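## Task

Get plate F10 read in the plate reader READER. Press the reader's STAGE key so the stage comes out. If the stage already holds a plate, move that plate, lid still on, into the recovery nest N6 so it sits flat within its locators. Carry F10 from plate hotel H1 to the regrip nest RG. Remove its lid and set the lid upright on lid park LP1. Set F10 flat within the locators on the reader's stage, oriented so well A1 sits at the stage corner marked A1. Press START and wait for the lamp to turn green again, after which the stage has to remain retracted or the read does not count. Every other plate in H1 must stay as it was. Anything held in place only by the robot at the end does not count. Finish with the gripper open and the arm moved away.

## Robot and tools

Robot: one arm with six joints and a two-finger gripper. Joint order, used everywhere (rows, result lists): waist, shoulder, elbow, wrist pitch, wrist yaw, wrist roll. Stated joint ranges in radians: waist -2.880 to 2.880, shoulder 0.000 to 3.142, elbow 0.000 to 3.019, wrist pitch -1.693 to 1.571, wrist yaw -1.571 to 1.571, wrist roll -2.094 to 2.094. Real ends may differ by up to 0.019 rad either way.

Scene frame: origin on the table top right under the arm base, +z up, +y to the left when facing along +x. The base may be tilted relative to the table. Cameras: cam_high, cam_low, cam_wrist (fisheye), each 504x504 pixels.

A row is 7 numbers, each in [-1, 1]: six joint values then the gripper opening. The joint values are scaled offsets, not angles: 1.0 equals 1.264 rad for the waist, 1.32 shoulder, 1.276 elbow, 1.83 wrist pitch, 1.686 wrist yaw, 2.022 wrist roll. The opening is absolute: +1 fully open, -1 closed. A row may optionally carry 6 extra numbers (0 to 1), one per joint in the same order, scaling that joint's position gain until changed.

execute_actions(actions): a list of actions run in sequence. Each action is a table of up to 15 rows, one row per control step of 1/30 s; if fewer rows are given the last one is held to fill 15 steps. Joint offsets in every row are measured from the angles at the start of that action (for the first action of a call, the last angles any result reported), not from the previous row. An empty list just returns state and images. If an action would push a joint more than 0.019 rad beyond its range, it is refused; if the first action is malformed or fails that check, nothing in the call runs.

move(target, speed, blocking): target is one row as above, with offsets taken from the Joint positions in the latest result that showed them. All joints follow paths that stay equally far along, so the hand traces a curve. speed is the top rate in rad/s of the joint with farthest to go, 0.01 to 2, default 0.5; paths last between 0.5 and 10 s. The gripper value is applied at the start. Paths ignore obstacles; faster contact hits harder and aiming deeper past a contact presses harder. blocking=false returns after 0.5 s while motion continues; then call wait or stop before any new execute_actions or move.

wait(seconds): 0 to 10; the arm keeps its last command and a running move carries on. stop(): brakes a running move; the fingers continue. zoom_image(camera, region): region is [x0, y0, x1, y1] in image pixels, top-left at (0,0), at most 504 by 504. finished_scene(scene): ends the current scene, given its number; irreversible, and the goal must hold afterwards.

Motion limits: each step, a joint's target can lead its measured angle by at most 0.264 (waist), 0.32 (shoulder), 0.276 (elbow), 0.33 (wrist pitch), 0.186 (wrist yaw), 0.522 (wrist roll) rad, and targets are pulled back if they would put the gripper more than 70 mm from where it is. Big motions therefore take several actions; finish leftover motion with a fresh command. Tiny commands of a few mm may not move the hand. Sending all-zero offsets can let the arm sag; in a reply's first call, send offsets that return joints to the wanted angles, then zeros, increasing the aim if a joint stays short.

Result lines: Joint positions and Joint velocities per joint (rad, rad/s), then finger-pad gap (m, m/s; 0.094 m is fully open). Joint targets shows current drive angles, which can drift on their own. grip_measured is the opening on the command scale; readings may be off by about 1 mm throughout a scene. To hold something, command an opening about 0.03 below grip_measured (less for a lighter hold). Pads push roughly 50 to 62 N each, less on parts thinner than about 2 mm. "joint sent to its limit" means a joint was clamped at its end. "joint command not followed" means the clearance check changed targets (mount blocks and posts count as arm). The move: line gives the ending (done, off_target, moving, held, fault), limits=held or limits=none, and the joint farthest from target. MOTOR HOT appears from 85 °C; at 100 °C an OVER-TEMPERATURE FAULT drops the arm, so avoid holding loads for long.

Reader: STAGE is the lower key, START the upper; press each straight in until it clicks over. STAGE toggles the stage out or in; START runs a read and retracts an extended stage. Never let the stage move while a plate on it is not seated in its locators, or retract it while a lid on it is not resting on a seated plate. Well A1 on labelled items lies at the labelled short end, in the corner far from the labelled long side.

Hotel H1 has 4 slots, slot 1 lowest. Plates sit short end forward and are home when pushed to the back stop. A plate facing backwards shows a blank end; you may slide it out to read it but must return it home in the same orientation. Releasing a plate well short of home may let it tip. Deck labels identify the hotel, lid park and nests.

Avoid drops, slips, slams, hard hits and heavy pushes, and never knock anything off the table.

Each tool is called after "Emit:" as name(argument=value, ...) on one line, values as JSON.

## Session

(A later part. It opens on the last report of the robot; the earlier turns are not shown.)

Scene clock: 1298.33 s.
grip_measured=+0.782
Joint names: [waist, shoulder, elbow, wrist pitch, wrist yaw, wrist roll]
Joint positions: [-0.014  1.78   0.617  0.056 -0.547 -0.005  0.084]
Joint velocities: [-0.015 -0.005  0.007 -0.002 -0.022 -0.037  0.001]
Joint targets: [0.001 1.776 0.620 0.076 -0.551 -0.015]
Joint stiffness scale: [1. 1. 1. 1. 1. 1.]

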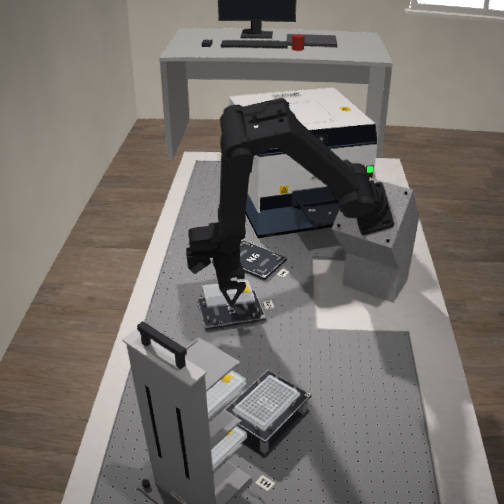

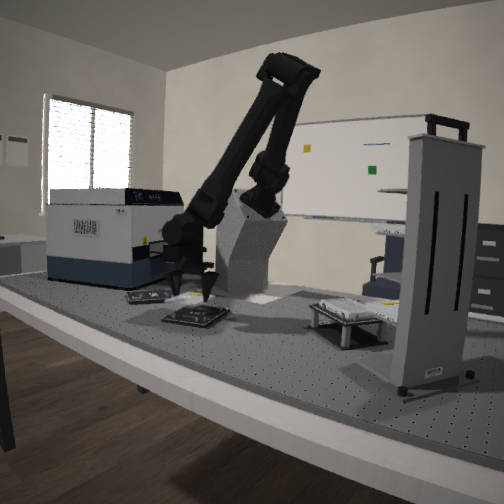

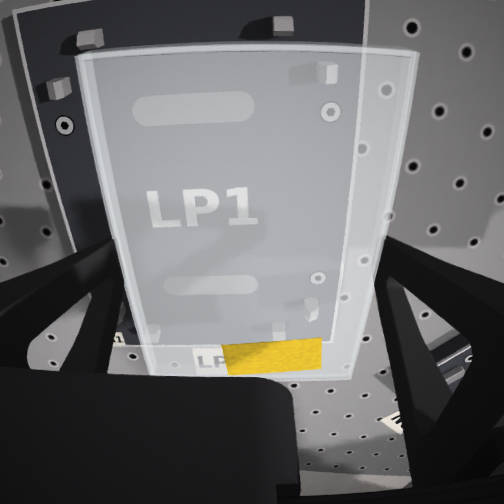

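Emit:
zoom_image(camera="cam_wrist", region=[370, 30, 440, 100])

Emit:
zoom_image(camera="cam_wrist", region=[60, 30, 130, 100])

Emit:
zoom_image(camera="cam_wrist", region=[300, 330, 370, 400])

Region (370, 30, 440, 100) of cam_wrist's 504x504 image, scaled by 7.200, with more detail than that image has.

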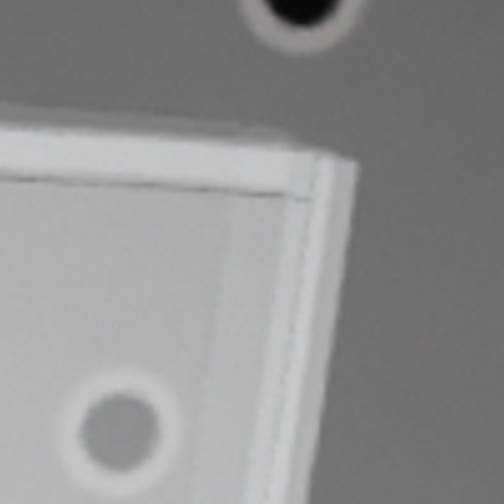

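Region (60, 30, 130, 100) of cam_wrist's 504x504 image, scaled by 7.200, with more detail than that image has.

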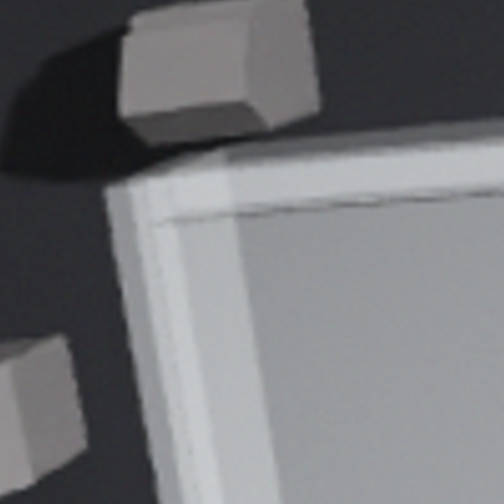

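Region (300, 330, 370, 400) of cam_wrist's 504x504 image, scaled by 7.200, with more detail than that image has.

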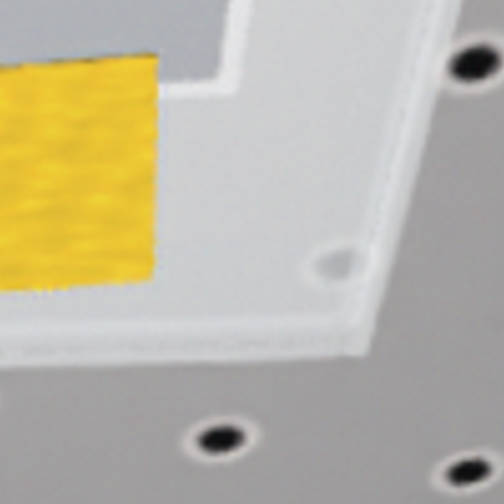

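Emit:
execute_actions(actions=[[[0.0111,0.0049,0.0057,0.0111,0.0002,0,0.75],[0.0134,0.0127,0.0103,0.0115,0.0035,0.0049,0.75],[0.0172,0.0182,0.0113,0.0121,0.0045,0.0079,0.75],[0.0223,0.0203,0.0126,0.013,0.0059,0.0114,0.75],[0.0282,0.0229,0.0142,0.014,0.0075,0.0148,0.75],[0.0347,0.0257,0.016,0.0151,0.0092,0.0183,0.75],[0.0415,0.0285,0.0177,0.0163,0.011,0.0208,0.75],[0.0479,0.0313,0.0195,0.0174,0.0127,0.0225,0.75],[0.0539,0.0339,0.0211,0.0184,0.0143,0.0231,0.75],[0.0589,0.036,0.0224,0.0192,0.0157,0.0231,0.75],[0.0627,0.0377,0.0234,0.0199,0.0167,0.0231,0.75],[0.0651,0.0386,0.0241,0.0203,0.0173,0.0231,0.75],[0.0659,0.039,0.0243,0.0204,0.0175,0.0231,0.75]]])

Scene clock: 1352.60 s.
grip_measured=+0.782
Joint names: [waist, shoulder, elbow, wrist pitch, wrist yaw, wrist roll]
Joint positions: [ 0.058  1.806  0.644  0.073 -0.523  0.028  0.084]
Joint velocities: [ 0.044  0.034 -0.007  0.002  0.007  0.066  0.001]
Joint targets: [0.069 1.831 0.648 0.093 -0.517 0.042]
Joint stiffness scale: [1. 1. 1. 1. 1. 1.]

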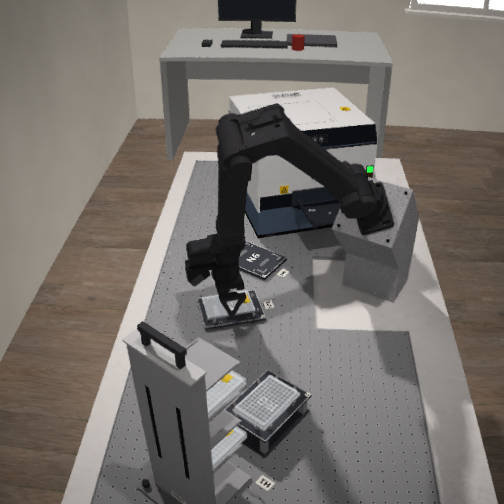

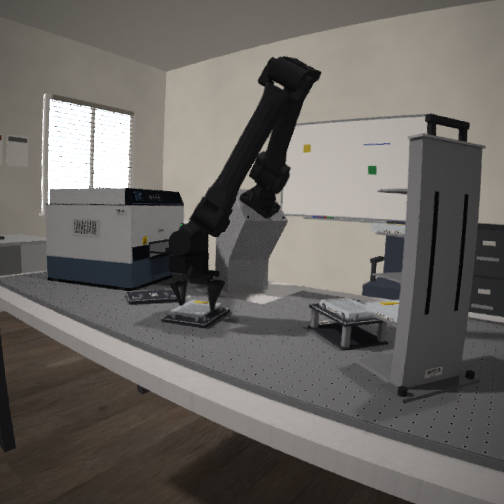

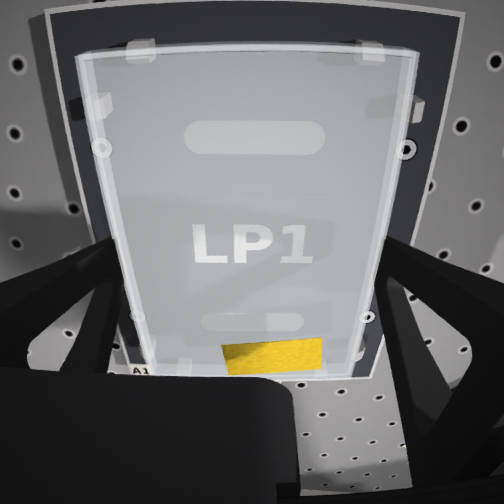

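Emit:
wait(seconds=0)

Emit:
zoom_image(camera="cam_wrist", region=[30, 0, 170, 170])

Emit:
zoom_image(camera="cam_wrist", region=[340, 0, 480, 170])

Emit:
zoom_image(camera="cam_wrist", region=[300, 295, 400, 395])

Emit:
zoom_image(camera="cam_wrist", region=[105, 290, 205, 390])

Scene clock: 1356.20 s.
grip_measured=+0.782
Joint names: [waist, shoulder, elbow, wrist pitch, wrist yaw, wrist roll]
Joint positions: [ 0.06   1.808  0.644  0.073 -0.521  0.032  0.084]
Joint velocities: [-0.015  0.005  0.007  0.002 -0.007  0.022  0.001]
Joint targets: [0.069 1.831 0.648 0.093 -0.517 0.042]
Joint stiffness scale: [1. 1. 1. 1. 1. 1.]

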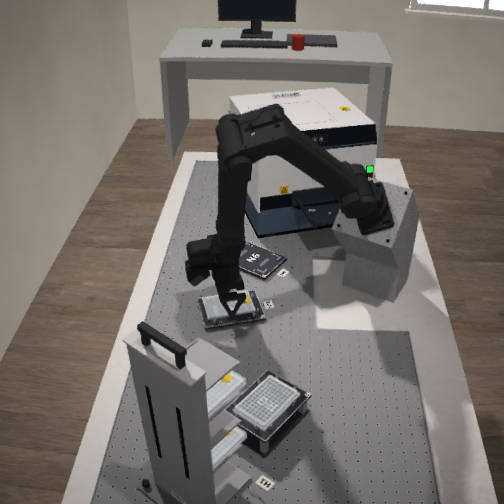

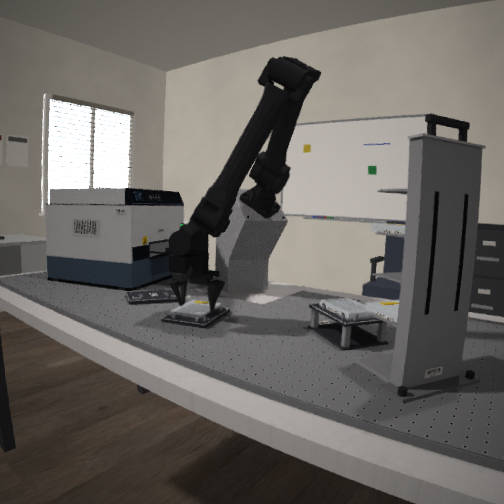

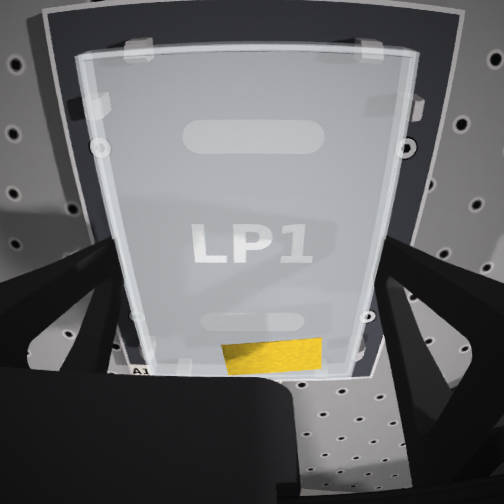

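Region (30, 0, 170, 170) of cam_wrist's 504x504 image, scaled by 2.965, with more detail than that image has; it fills the left 415 columns of this view, and the rest is white.

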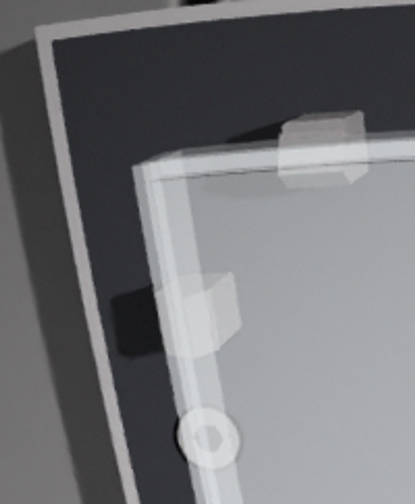

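Region (340, 0, 480, 170) of cam_wrist's 504x504 image, scaled by 2.965, with more detail than that image has; it fills the left 415 columns of this view, and the rest is white.

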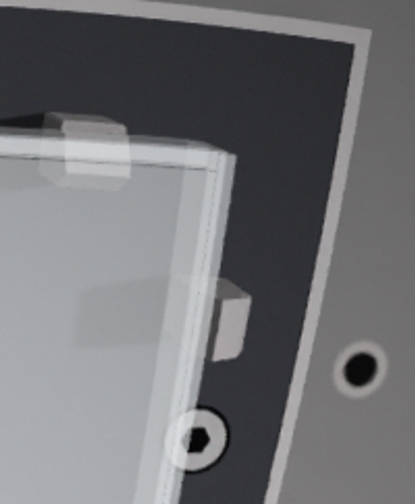

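Region (300, 295, 400, 395) of cam_wrist's 504x504 image, scaled by 5.040, with more detail than that image has.

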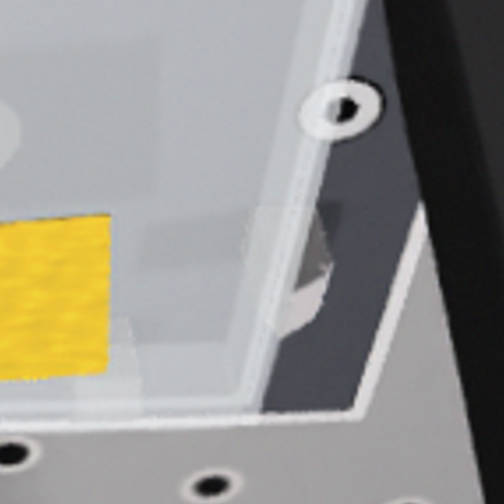

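Region (105, 290, 205, 390) of cam_wrist's 504x504 image, scaled by 5.040, with more detail than that image has.

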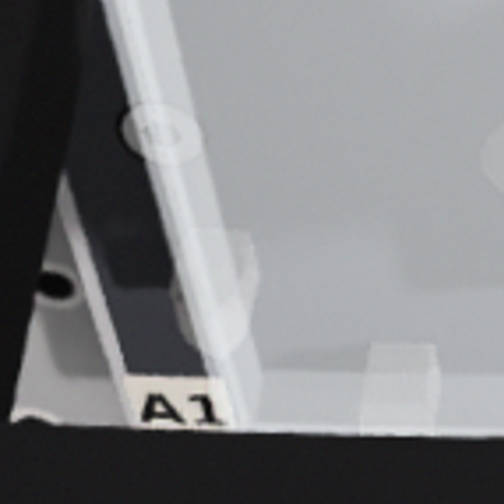

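Emit:
execute_actions(actions=[[[0.0071,0.0177,0,0.0104,0.0024,0.0064,0.75],[0.0079,0.0187,-0.003,0.0104,0.0024,0.0084,0.75],[0.0087,0.0202,-0.004,0.0104,0.0027,0.0104,0.75],[0.0091,0.0223,-0.004,0.0104,0.0028,0.0119,0.75],[0.0096,0.0247,-0.004,0.0104,0.0031,0.0131,0.75],[0.0104,0.0273,-0.004,0.0114,0.0035,0.0138,0.75],[0.0112,0.03,-0.004,0.0131,0.0039,0.0138,0.75],[0.0125,0.0326,-0.004,0.0163,0.0046,0.0138,0.75],[0.0137,0.035,-0.004,0.0195,0.0052,0.0138,0.75],[0.0147,0.037,-0.004,0.0221,0.0057,0.0138,0.75],[0.0155,0.0386,-0.004,0.0239,0.0061,0.0138,0.75],[0.0161,0.0395,-0.004,0.0249,0.0064,0.0138,0.75],[0.0162,0.0398,-0.004,0.0252,0.0065,0.0138,0.75]]])

Scene clock: 1401.67 s.
grip_measured=+0.782
Joint names: [waist, shoulder, elbow, wrist pitch, wrist yaw, wrist roll]
Joint positions: [ 0.061  1.826  0.644  0.1   -0.519  0.051  0.084]
Joint velocities: [-0.005 -0.015 -0.002  0.002 -0.037  0.051 -0.001]
Joint targets: [0.080 1.860 0.639 0.119 -0.511 0.060]
Joint stiffness scale: [1. 1. 1. 1. 1. 1.]

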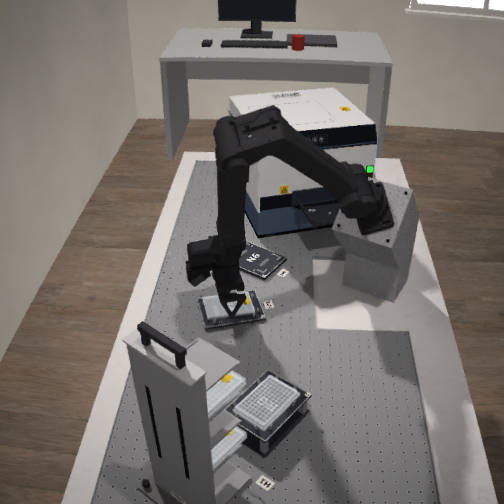

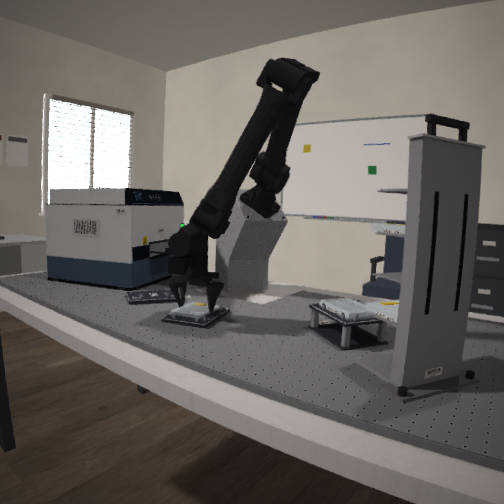

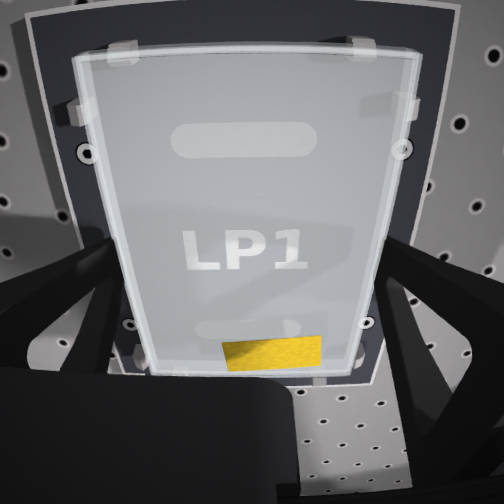

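Emit:
wait(seconds=0)

Emit:
zoom_image(camera="cam_wrist", region=[15, 0, 155, 170])

Emit:
zoom_image(camera="cam_wrist", region=[340, 0, 480, 170])

Emit:
zoom_image(camera="cam_wrist", region=[300, 300, 400, 400])

Emit:
zoom_image(camera="cam_wrist", region=[100, 290, 200, 390])

Scene clock: 1414.07 s.
grip_measured=+0.782
Joint names: [waist, shoulder, elbow, wrist pitch, wrist yaw, wrist roll]
Joint positions: [ 0.061  1.826  0.644  0.101 -0.519  0.052  0.084]
Joint velocities: [-0.024  0.005 -0.007  0.002  0.037  0.066  0.001]
Joint targets: [0.080 1.860 0.639 0.119 -0.511 0.060]
Joint stiffness scale: [1. 1. 1. 1. 1. 1.]

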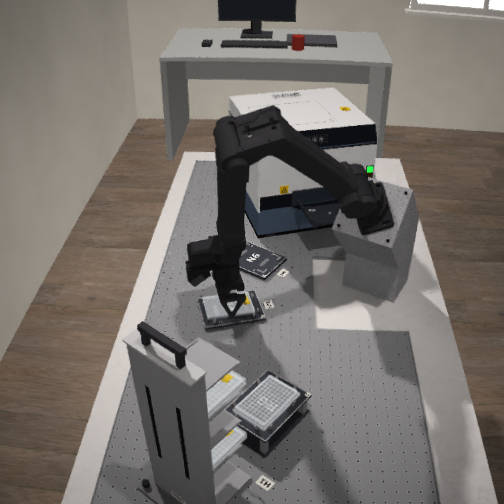

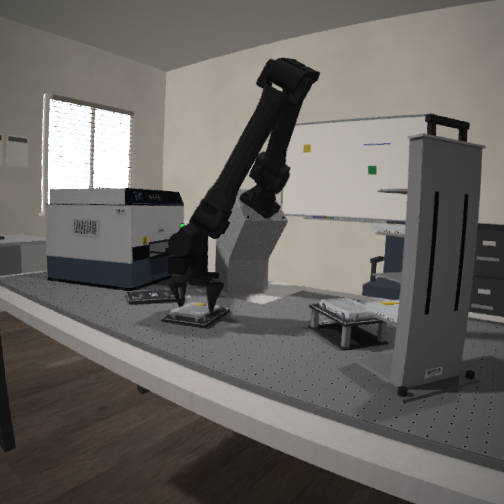

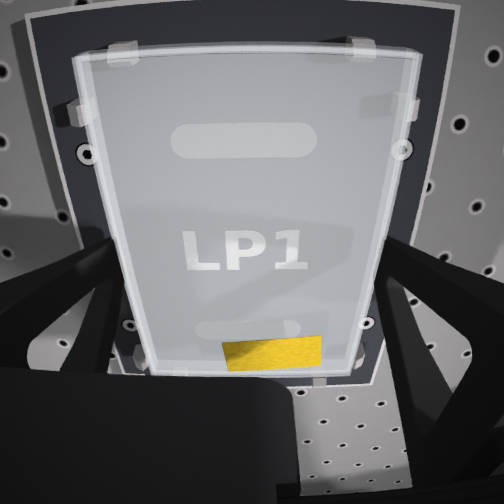

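Region (15, 0, 155, 170) of cam_wrist's 504x504 image, scaled by 2.965, with more detail than that image has; it fills the left 415 columns of this view, and the rest is white.

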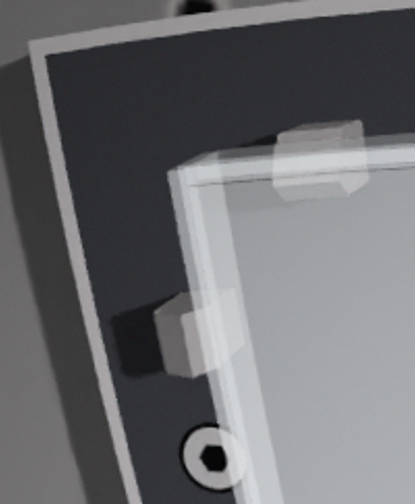

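Region (340, 0, 480, 170) of cam_wrist's 504x504 image, scaled by 2.965, with more detail than that image has; it fills the left 415 columns of this view, and the rest is white.

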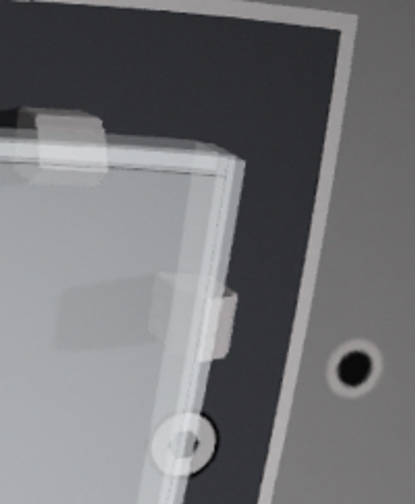

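Region (300, 300, 400, 400) of cam_wrist's 504x504 image, scaled by 5.040, with more detail than that image has.

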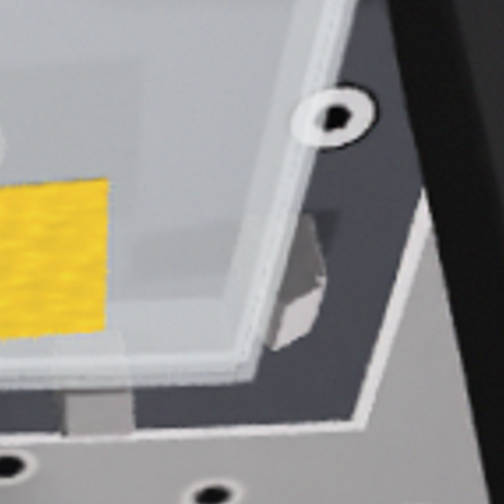

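Region (100, 290, 200, 390) of cam_wrist's 504x504 image, scaled by 5.040, with more detail than that image has.

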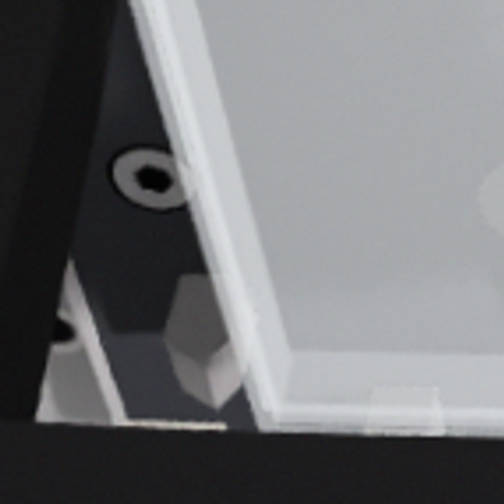

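Emit:
execute_actions(actions=[[[0.0063,0.0114,-0.004,0.0049,0.002,0,0.75],[0.0024,0,-0.004,-0.0011,0,-0.003,0.75],[0.0024,-0.0114,-0.004,-0.0066,0,-0.0054,0.75],[0.0024,-0.0167,-0.004,-0.0104,0,-0.0074,0.75],[0.0024,-0.0189,-0.004,-0.0117,0,-0.0094,0.75],[0.0024,-0.022,-0.004,-0.0142,0,-0.0114,0.75],[0.0024,-0.0242,-0.004,-0.0179,0,-0.0134,0.75],[0.0024,-0.0261,-0.004,-0.0225,0,-0.0148,0.75],[0.0024,-0.0273,-0.004,-0.0274,0,-0.0161,0.75],[0.0024,-0.0273,-0.004,-0.032,0,-0.0161,0.75],[0.0024,-0.0273,-0.004,-0.0357,0,-0.0161,0.75],[0.0024,-0.0273,-0.004,-0.0381,0,-0.0161,0.75],[0.0024,-0.0273,-0.004,-0.039,0,-0.0161,0.75]]])

Scene clock: 1451.40 s.
grip_measured=+0.782
Joint names: [waist, shoulder, elbow, wrist pitch, wrist yaw, wrist roll]
Joint positions: [ 0.061  1.807  0.644  0.052 -0.519  0.033  0.084]
Joint velocities: [-0.015 -0.005 -0.012 -0.056 -0.081 -0.051  0.001]
Joint targets: [0.064 1.790 0.639 0.030 -0.519 0.019]
Joint stiffness scale: [1. 1. 1. 1. 1. 1.]

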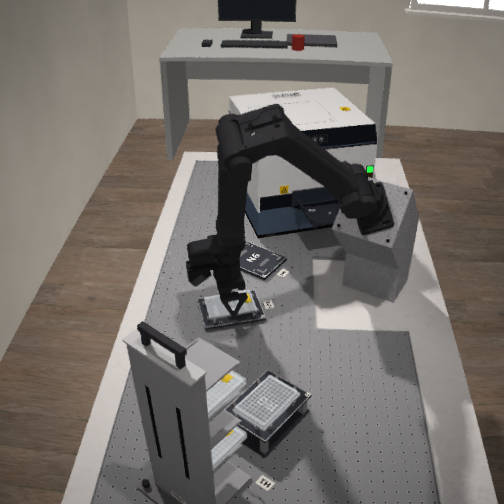

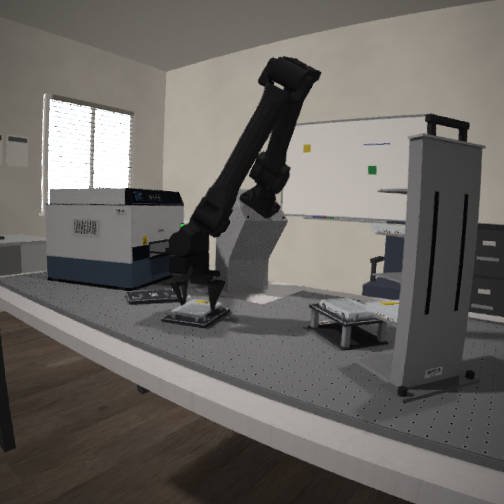

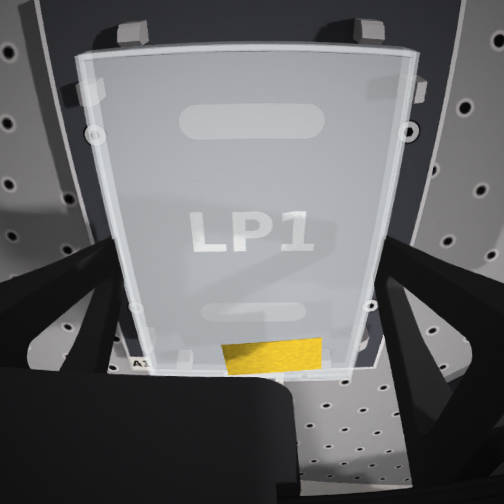

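Emit:
execute_actions(actions=[])

Scene clock: 1480.00 s.
grip_measured=+0.782
Joint names: [waist, shoulder, elbow, wrist pitch, wrist yaw, wrist roll]
Joint positions: [ 0.061  1.807  0.644  0.049 -0.519  0.03   0.084]
Joint velocities: [ 0.005 -0.005 -0.002  0.007 -0.007 -0.051 -0.   ]
Joint targets: [0.064 1.790 0.639 0.030 -0.519 0.019]
Joint stiffness scale: [1. 1. 1. 1. 1. 1.]

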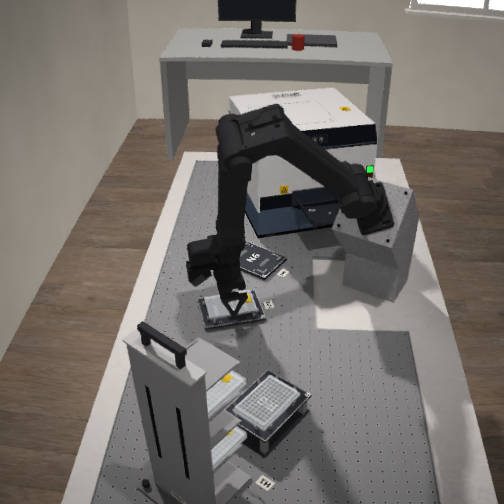

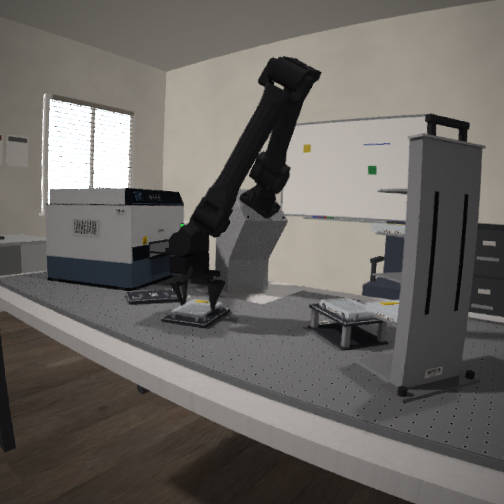

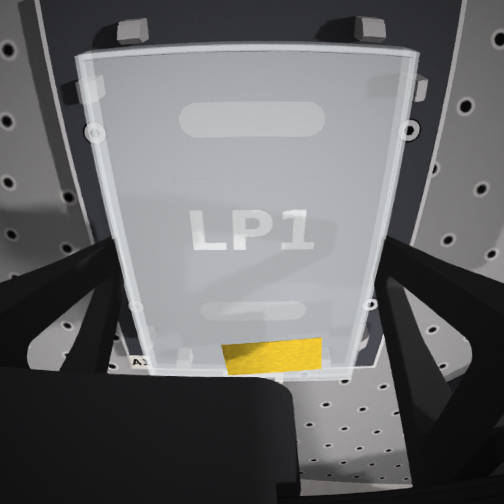

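Emit:
zoom_image(camera="cam_wrist", region=[50, 0, 200, 150])

Emit:
zoom_image(camera="cam_wrist", region=[310, 0, 460, 150])

Emit:
zoom_image(camera="cam_wrist", region=[100, 270, 250, 400])

Emit:
zoom_image(camera="cam_wrist", region=[270, 270, 420, 400])

Region (50, 0, 200, 150) of cam_wrist's 504x504 image, scaled by 3.360, with more detail than that image has.

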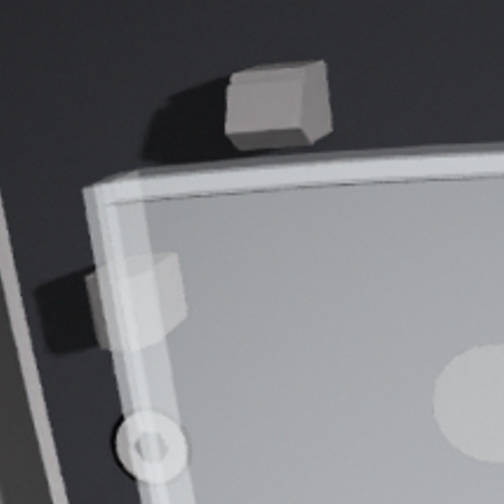

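Region (310, 0, 460, 150) of cam_wrist's 504x504 image, scaled by 3.360, with more detail than that image has.

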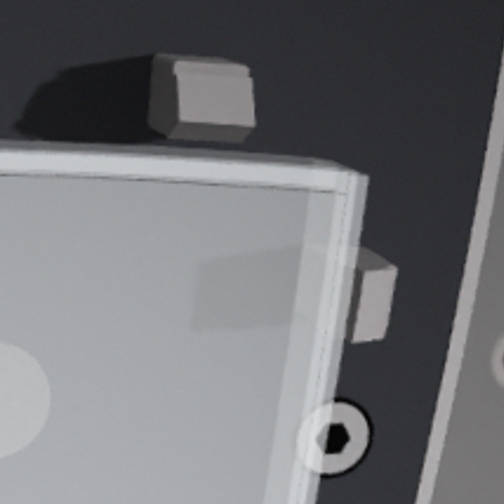

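Region (100, 270, 250, 400) of cam_wrist's 504x504 image, scaled by 3.360, with more detail than that image has; it fills the top 437 rows of this view, and the rest is white.

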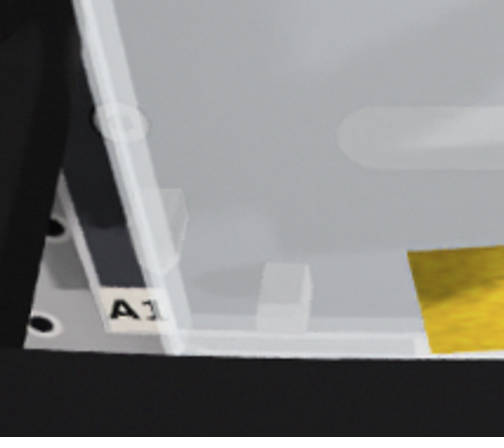

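Region (270, 270, 420, 400) of cam_wrist's 504x504 image, scaled by 3.360, with more detail than that image has; it fills the top 437 rows of this view, and the rest is white.

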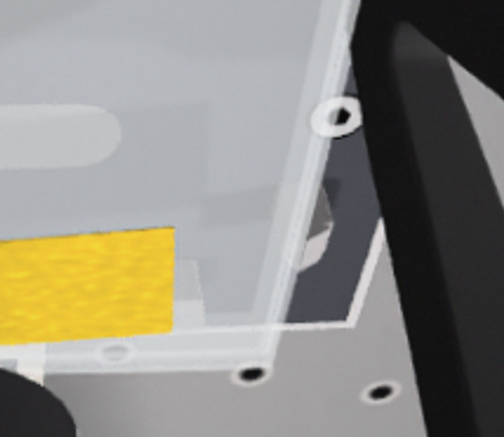

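Emit:
execute_actions(actions=[[[0.0024,-0.0061,-0.0071,-0.0027,0.0012,0,0.75],[0.0024,0,-0.0102,0.0044,0.0024,0.004,0.75],[0.0024,0.0023,-0.0114,0.0093,0.0028,0.0054,0.75],[0.0024,0.0023,-0.0125,0.0116,0.0033,0.006,0.75],[0.0024,0.0023,-0.0143,0.0138,0.004,0.0069,0.75],[0.0024,0.0023,-0.0165,0.017,0.0049,0.008,0.75],[0.0024,0.0023,-0.0188,0.021,0.0058,0.0092,0.75],[0.0024,0.0023,-0.021,0.0252,0.0067,0.0103,0.75],[0.0024,0.0023,-0.0227,0.0292,0.0074,0.0112,0.75],[0.0024,0.0023,-0.0239,0.0325,0.0079,0.0118,0.75],[0.0024,0.0023,-0.0243,0.0346,0.0081,0.012,0.75],[0.0024,0.0023,-0.0243,0.0354,0.0081,0.012,0.75]]])

Scene clock: 1543.80 s.
grip_measured=+0.782
Joint names: [waist, shoulder, elbow, wrist pitch, wrist yaw, wrist roll]
Joint positions: [ 0.061  1.807  0.619  0.091 -0.51   0.042  0.084]
Joint velocities: [-0.005 -0.005  0.002  0.032  0.007  0.022  0.001]
Joint targets: [0.064 1.810 0.613 0.114 -0.506 0.054]
Joint stiffness scale: [1. 1. 1. 1. 1. 1.]

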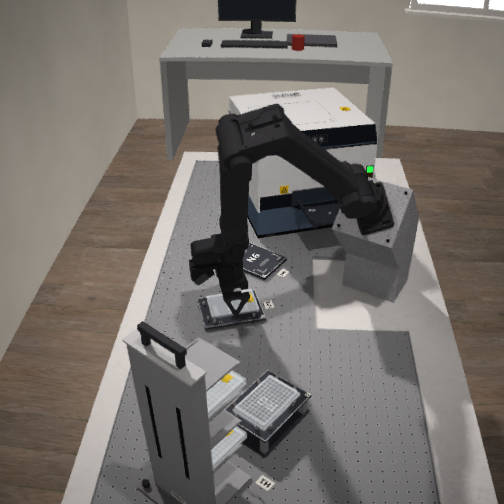

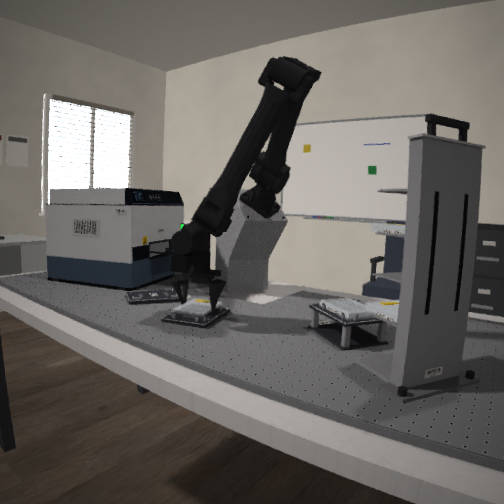

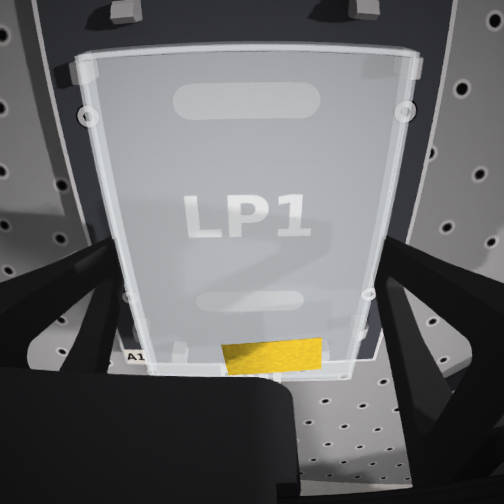

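Emit:
wait(seconds=0)

Emit:
zoom_image(camera="cam_wrist", region=[50, 0, 200, 150])

Emit:
zoom_image(camera="cam_wrist", region=[310, 0, 460, 150])

Emit:
zoom_image(camera="cam_wrist", region=[100, 250, 250, 400])

Emit:
zoom_image(camera="cam_wrist", region=[270, 250, 420, 400])

Scene clock: 1549.97 s.
grip_measured=+0.782
Joint names: [waist, shoulder, elbow, wrist pitch, wrist yaw, wrist roll]
Joint positions: [ 0.061  1.807  0.619  0.093 -0.51   0.043  0.084]
Joint velocities: [-0.015  0.005  0.002 -0.002  0.051 -0.081 -0.001]
Joint targets: [0.064 1.810 0.613 0.113 -0.506 0.054]
Joint stiffness scale: [1. 1. 1. 1. 1. 1.]

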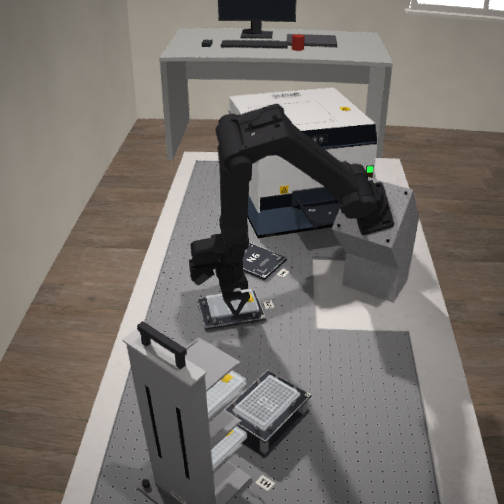

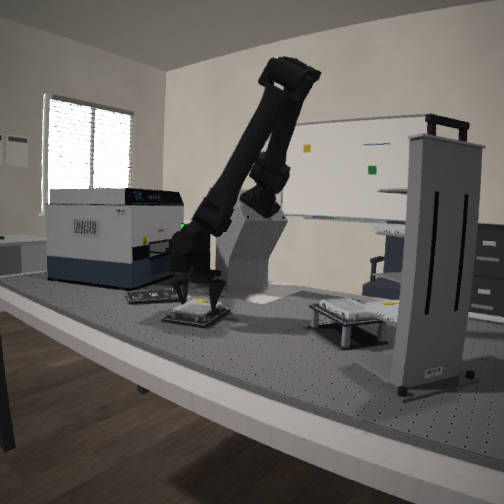

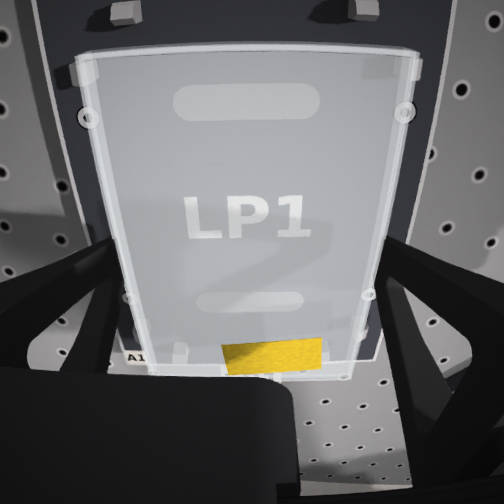

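Region (50, 0, 200, 150) of cam_wrist's 504x504 image, scaled by 3.360, with more detail than that image has.

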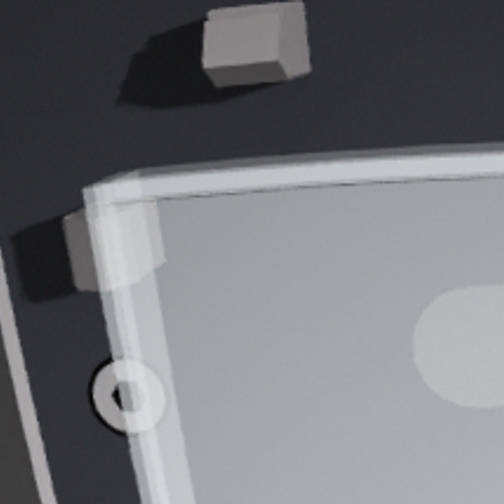

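Region (310, 0, 460, 150) of cam_wrist's 504x504 image, scaled by 3.360, with more detail than that image has.

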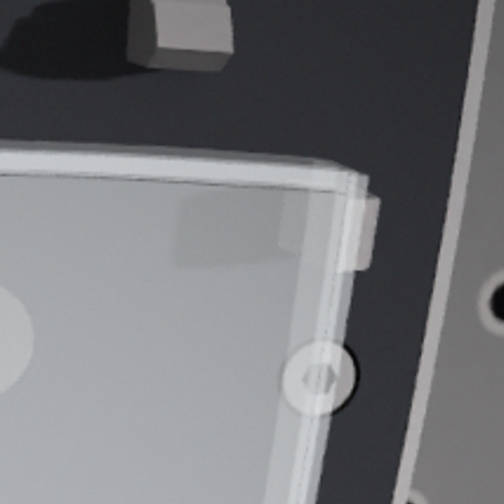

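Region (100, 250, 250, 400) of cam_wrist's 504x504 image, scaled by 3.360, with more detail than that image has.

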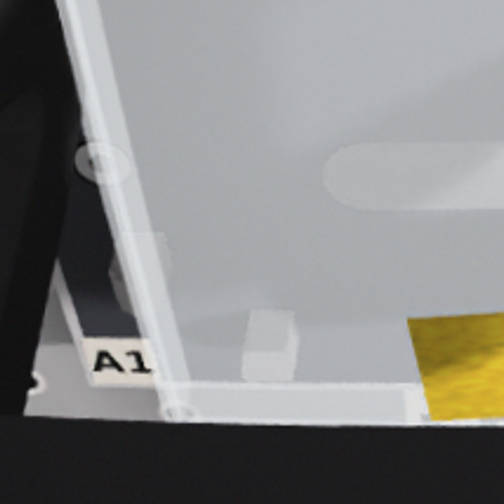

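Region (270, 250, 420, 400) of cam_wrist's 504x504 image, scaled by 3.360, with more detail than that image has.

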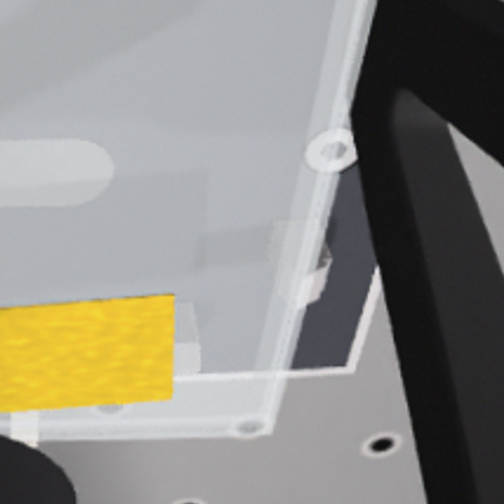

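Emit:
execute_actions(actions=[[[0.0063,0.0023,-0.0016,0.0027,0.0033,0.0054,0.75],[0.0095,0.0023,0.0024,-0.0055,0.0053,0.0059,0.75],[0.0095,0.0023,0.0055,-0.0115,0.008,0.0064,0.75],[0.0095,0.0023,0.0078,-0.0137,0.0107,0.0069,0.75],[0.0103,0.0023,0.0102,-0.0164,0.013,0.0074,0.75],[0.0142,0.0023,0.0121,-0.018,0.0145,0.0074,0.75],[0.0182,0.0023,0.0131,-0.018,0.0145,0.0074,0.75],[0.0182,0.0023,0.0131,-0.018,0.0145,0.0074,0.75],[0.015,0.0023,0.0131,-0.018,0.0145,0.0074,0.75]]])

Scene clock: 1633.43 s.
grip_measured=+0.782
Joint names: [waist, shoulder, elbow, wrist pitch, wrist yaw, wrist roll]
Joint positions: [ 0.063  1.807  0.631  0.08  -0.49   0.048  0.084]
Joint velocities: [-0.005 -0.005  0.002  0.002 -0.007  0.007 -0.   ]
Joint targets: [0.080 1.810 0.635 0.060 -0.486 0.058]
Joint stiffness scale: [1. 1. 1. 1. 1. 1.]

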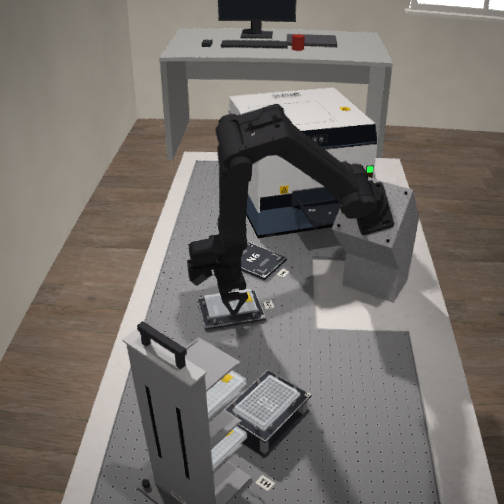

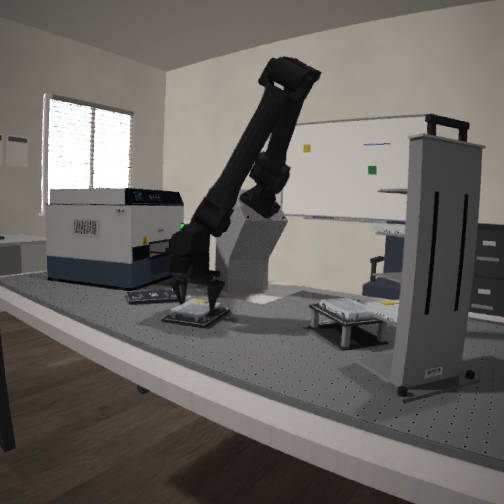

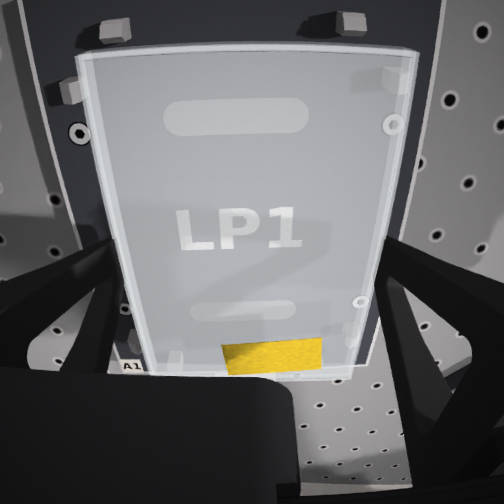

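Emit:
zoom_image(camera="cam_wrist", region=[40, 0, 190, 150])

Emit:
zoom_image(camera="cam_wrist", region=[300, 0, 450, 150])

Emit:
zoom_image(camera="cam_wrist", region=[100, 250, 250, 400])

Emit:
zoom_image(camera="cam_wrist", region=[270, 250, 420, 400])

Region (40, 0, 190, 150) of cam_wrist's 504x504 image, scaled by 3.360, with more detail than that image has.

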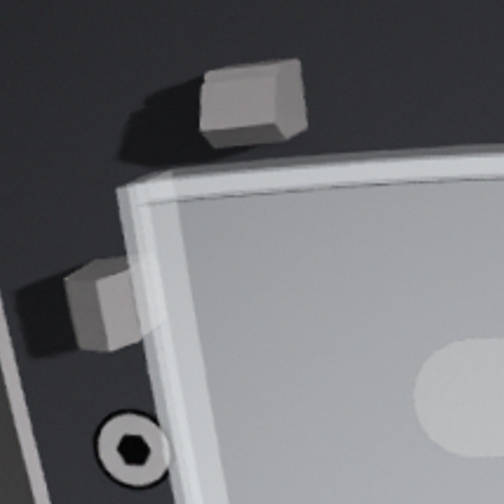

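Region (300, 0, 450, 150) of cam_wrist's 504x504 image, scaled by 3.360, with more detail than that image has.

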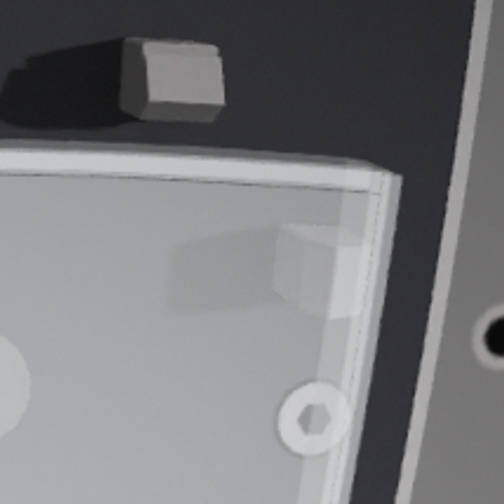

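Region (100, 250, 250, 400) of cam_wrist's 504x504 image, scaled by 3.360, with more detail than that image has.

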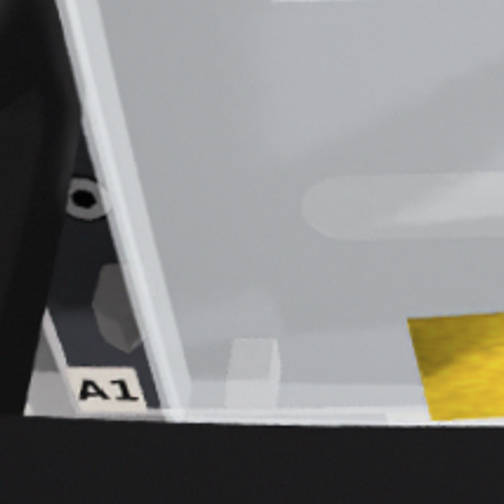

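Region (270, 250, 420, 400) of cam_wrist's 504x504 image, scaled by 3.360, with more detail than that image has.

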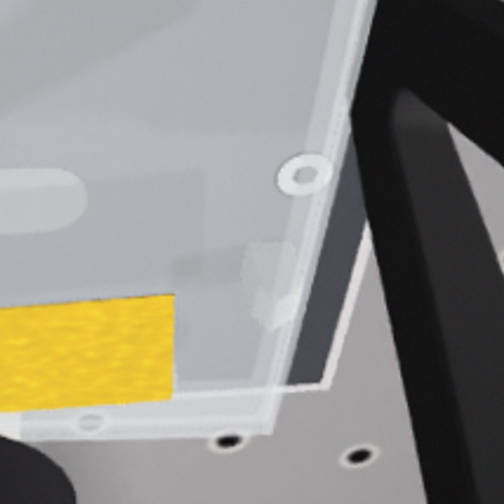

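Emit:
execute_actions(actions=[[[0.0146,0.0076,0.0016,-0.0027,0.0012,0.0052,0.75],[0.0162,0.0121,-0.0008,0.0055,-0.0006,0.0052,0.75],[0.0178,0.0152,-0.0008,0.0115,-0.0018,0.0053,0.75],[0.019,0.0159,-0.0008,0.0137,-0.0024,0.0055,0.75],[0.019,0.0181,-0.0008,0.0151,-0.0027,0.0061,0.75],[0.019,0.0202,-0.0008,0.018,-0.0032,0.007,0.75],[0.019,0.0233,-0.0008,0.0221,-0.0044,0.0079,0.75],[0.019,0.0272,-0.0008,0.0268,-0.0063,0.0089,0.75],[0.019,0.0314,-0.0008,0.0316,-0.0087,0.0097,0.75],[0.019,0.0352,-0.0008,0.0359,-0.011,0.0104,0.75],[0.019,0.0383,-0.0008,0.0392,-0.0132,0.0107,0.75],[0.019,0.0405,-0.0008,0.0411,-0.0149,0.0108,0.75],[0.019,0.0411,-0.0008,0.0415,-0.0161,0.0108,0.75],[0.019,0.0411,-0.0008,0.0415,-0.0164,0.0108,0.75]]])

Scene clock: 1682.57 s.
grip_measured=+0.782
Joint names: [waist, shoulder, elbow, wrist pitch, wrist yaw, wrist roll]
Joint positions: [ 0.07   1.838  0.631  0.132 -0.513  0.056  0.084]
Joint velocities: [ 0.015  0.063 -0.007  0.046  0.022  0.007 -0.001]
Joint targets: [0.087 1.862 0.630 0.156 -0.518 0.069]
Joint stiffness scale: [1. 1. 1. 1. 1. 1.]

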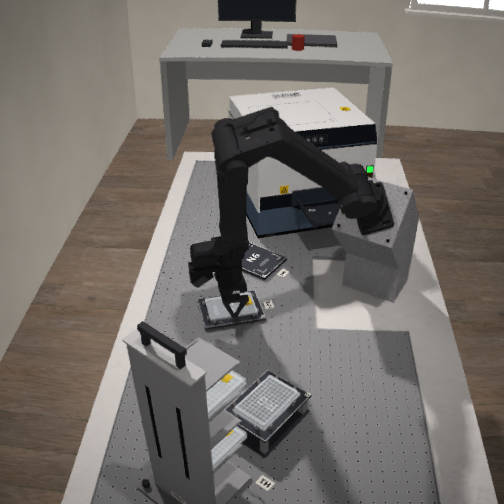

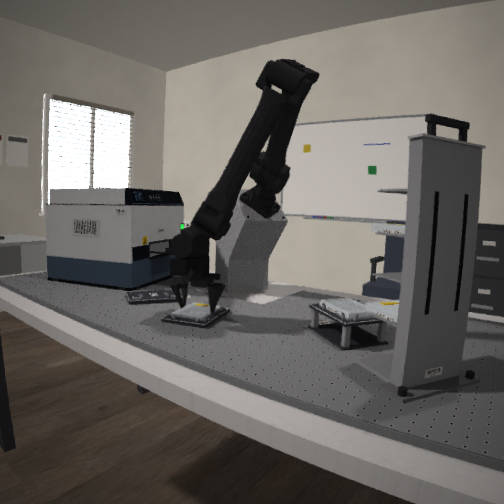

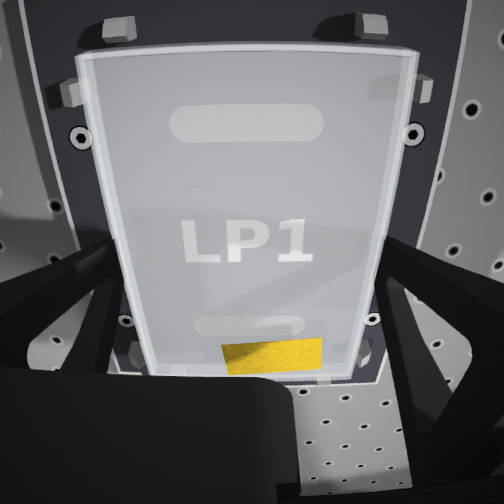

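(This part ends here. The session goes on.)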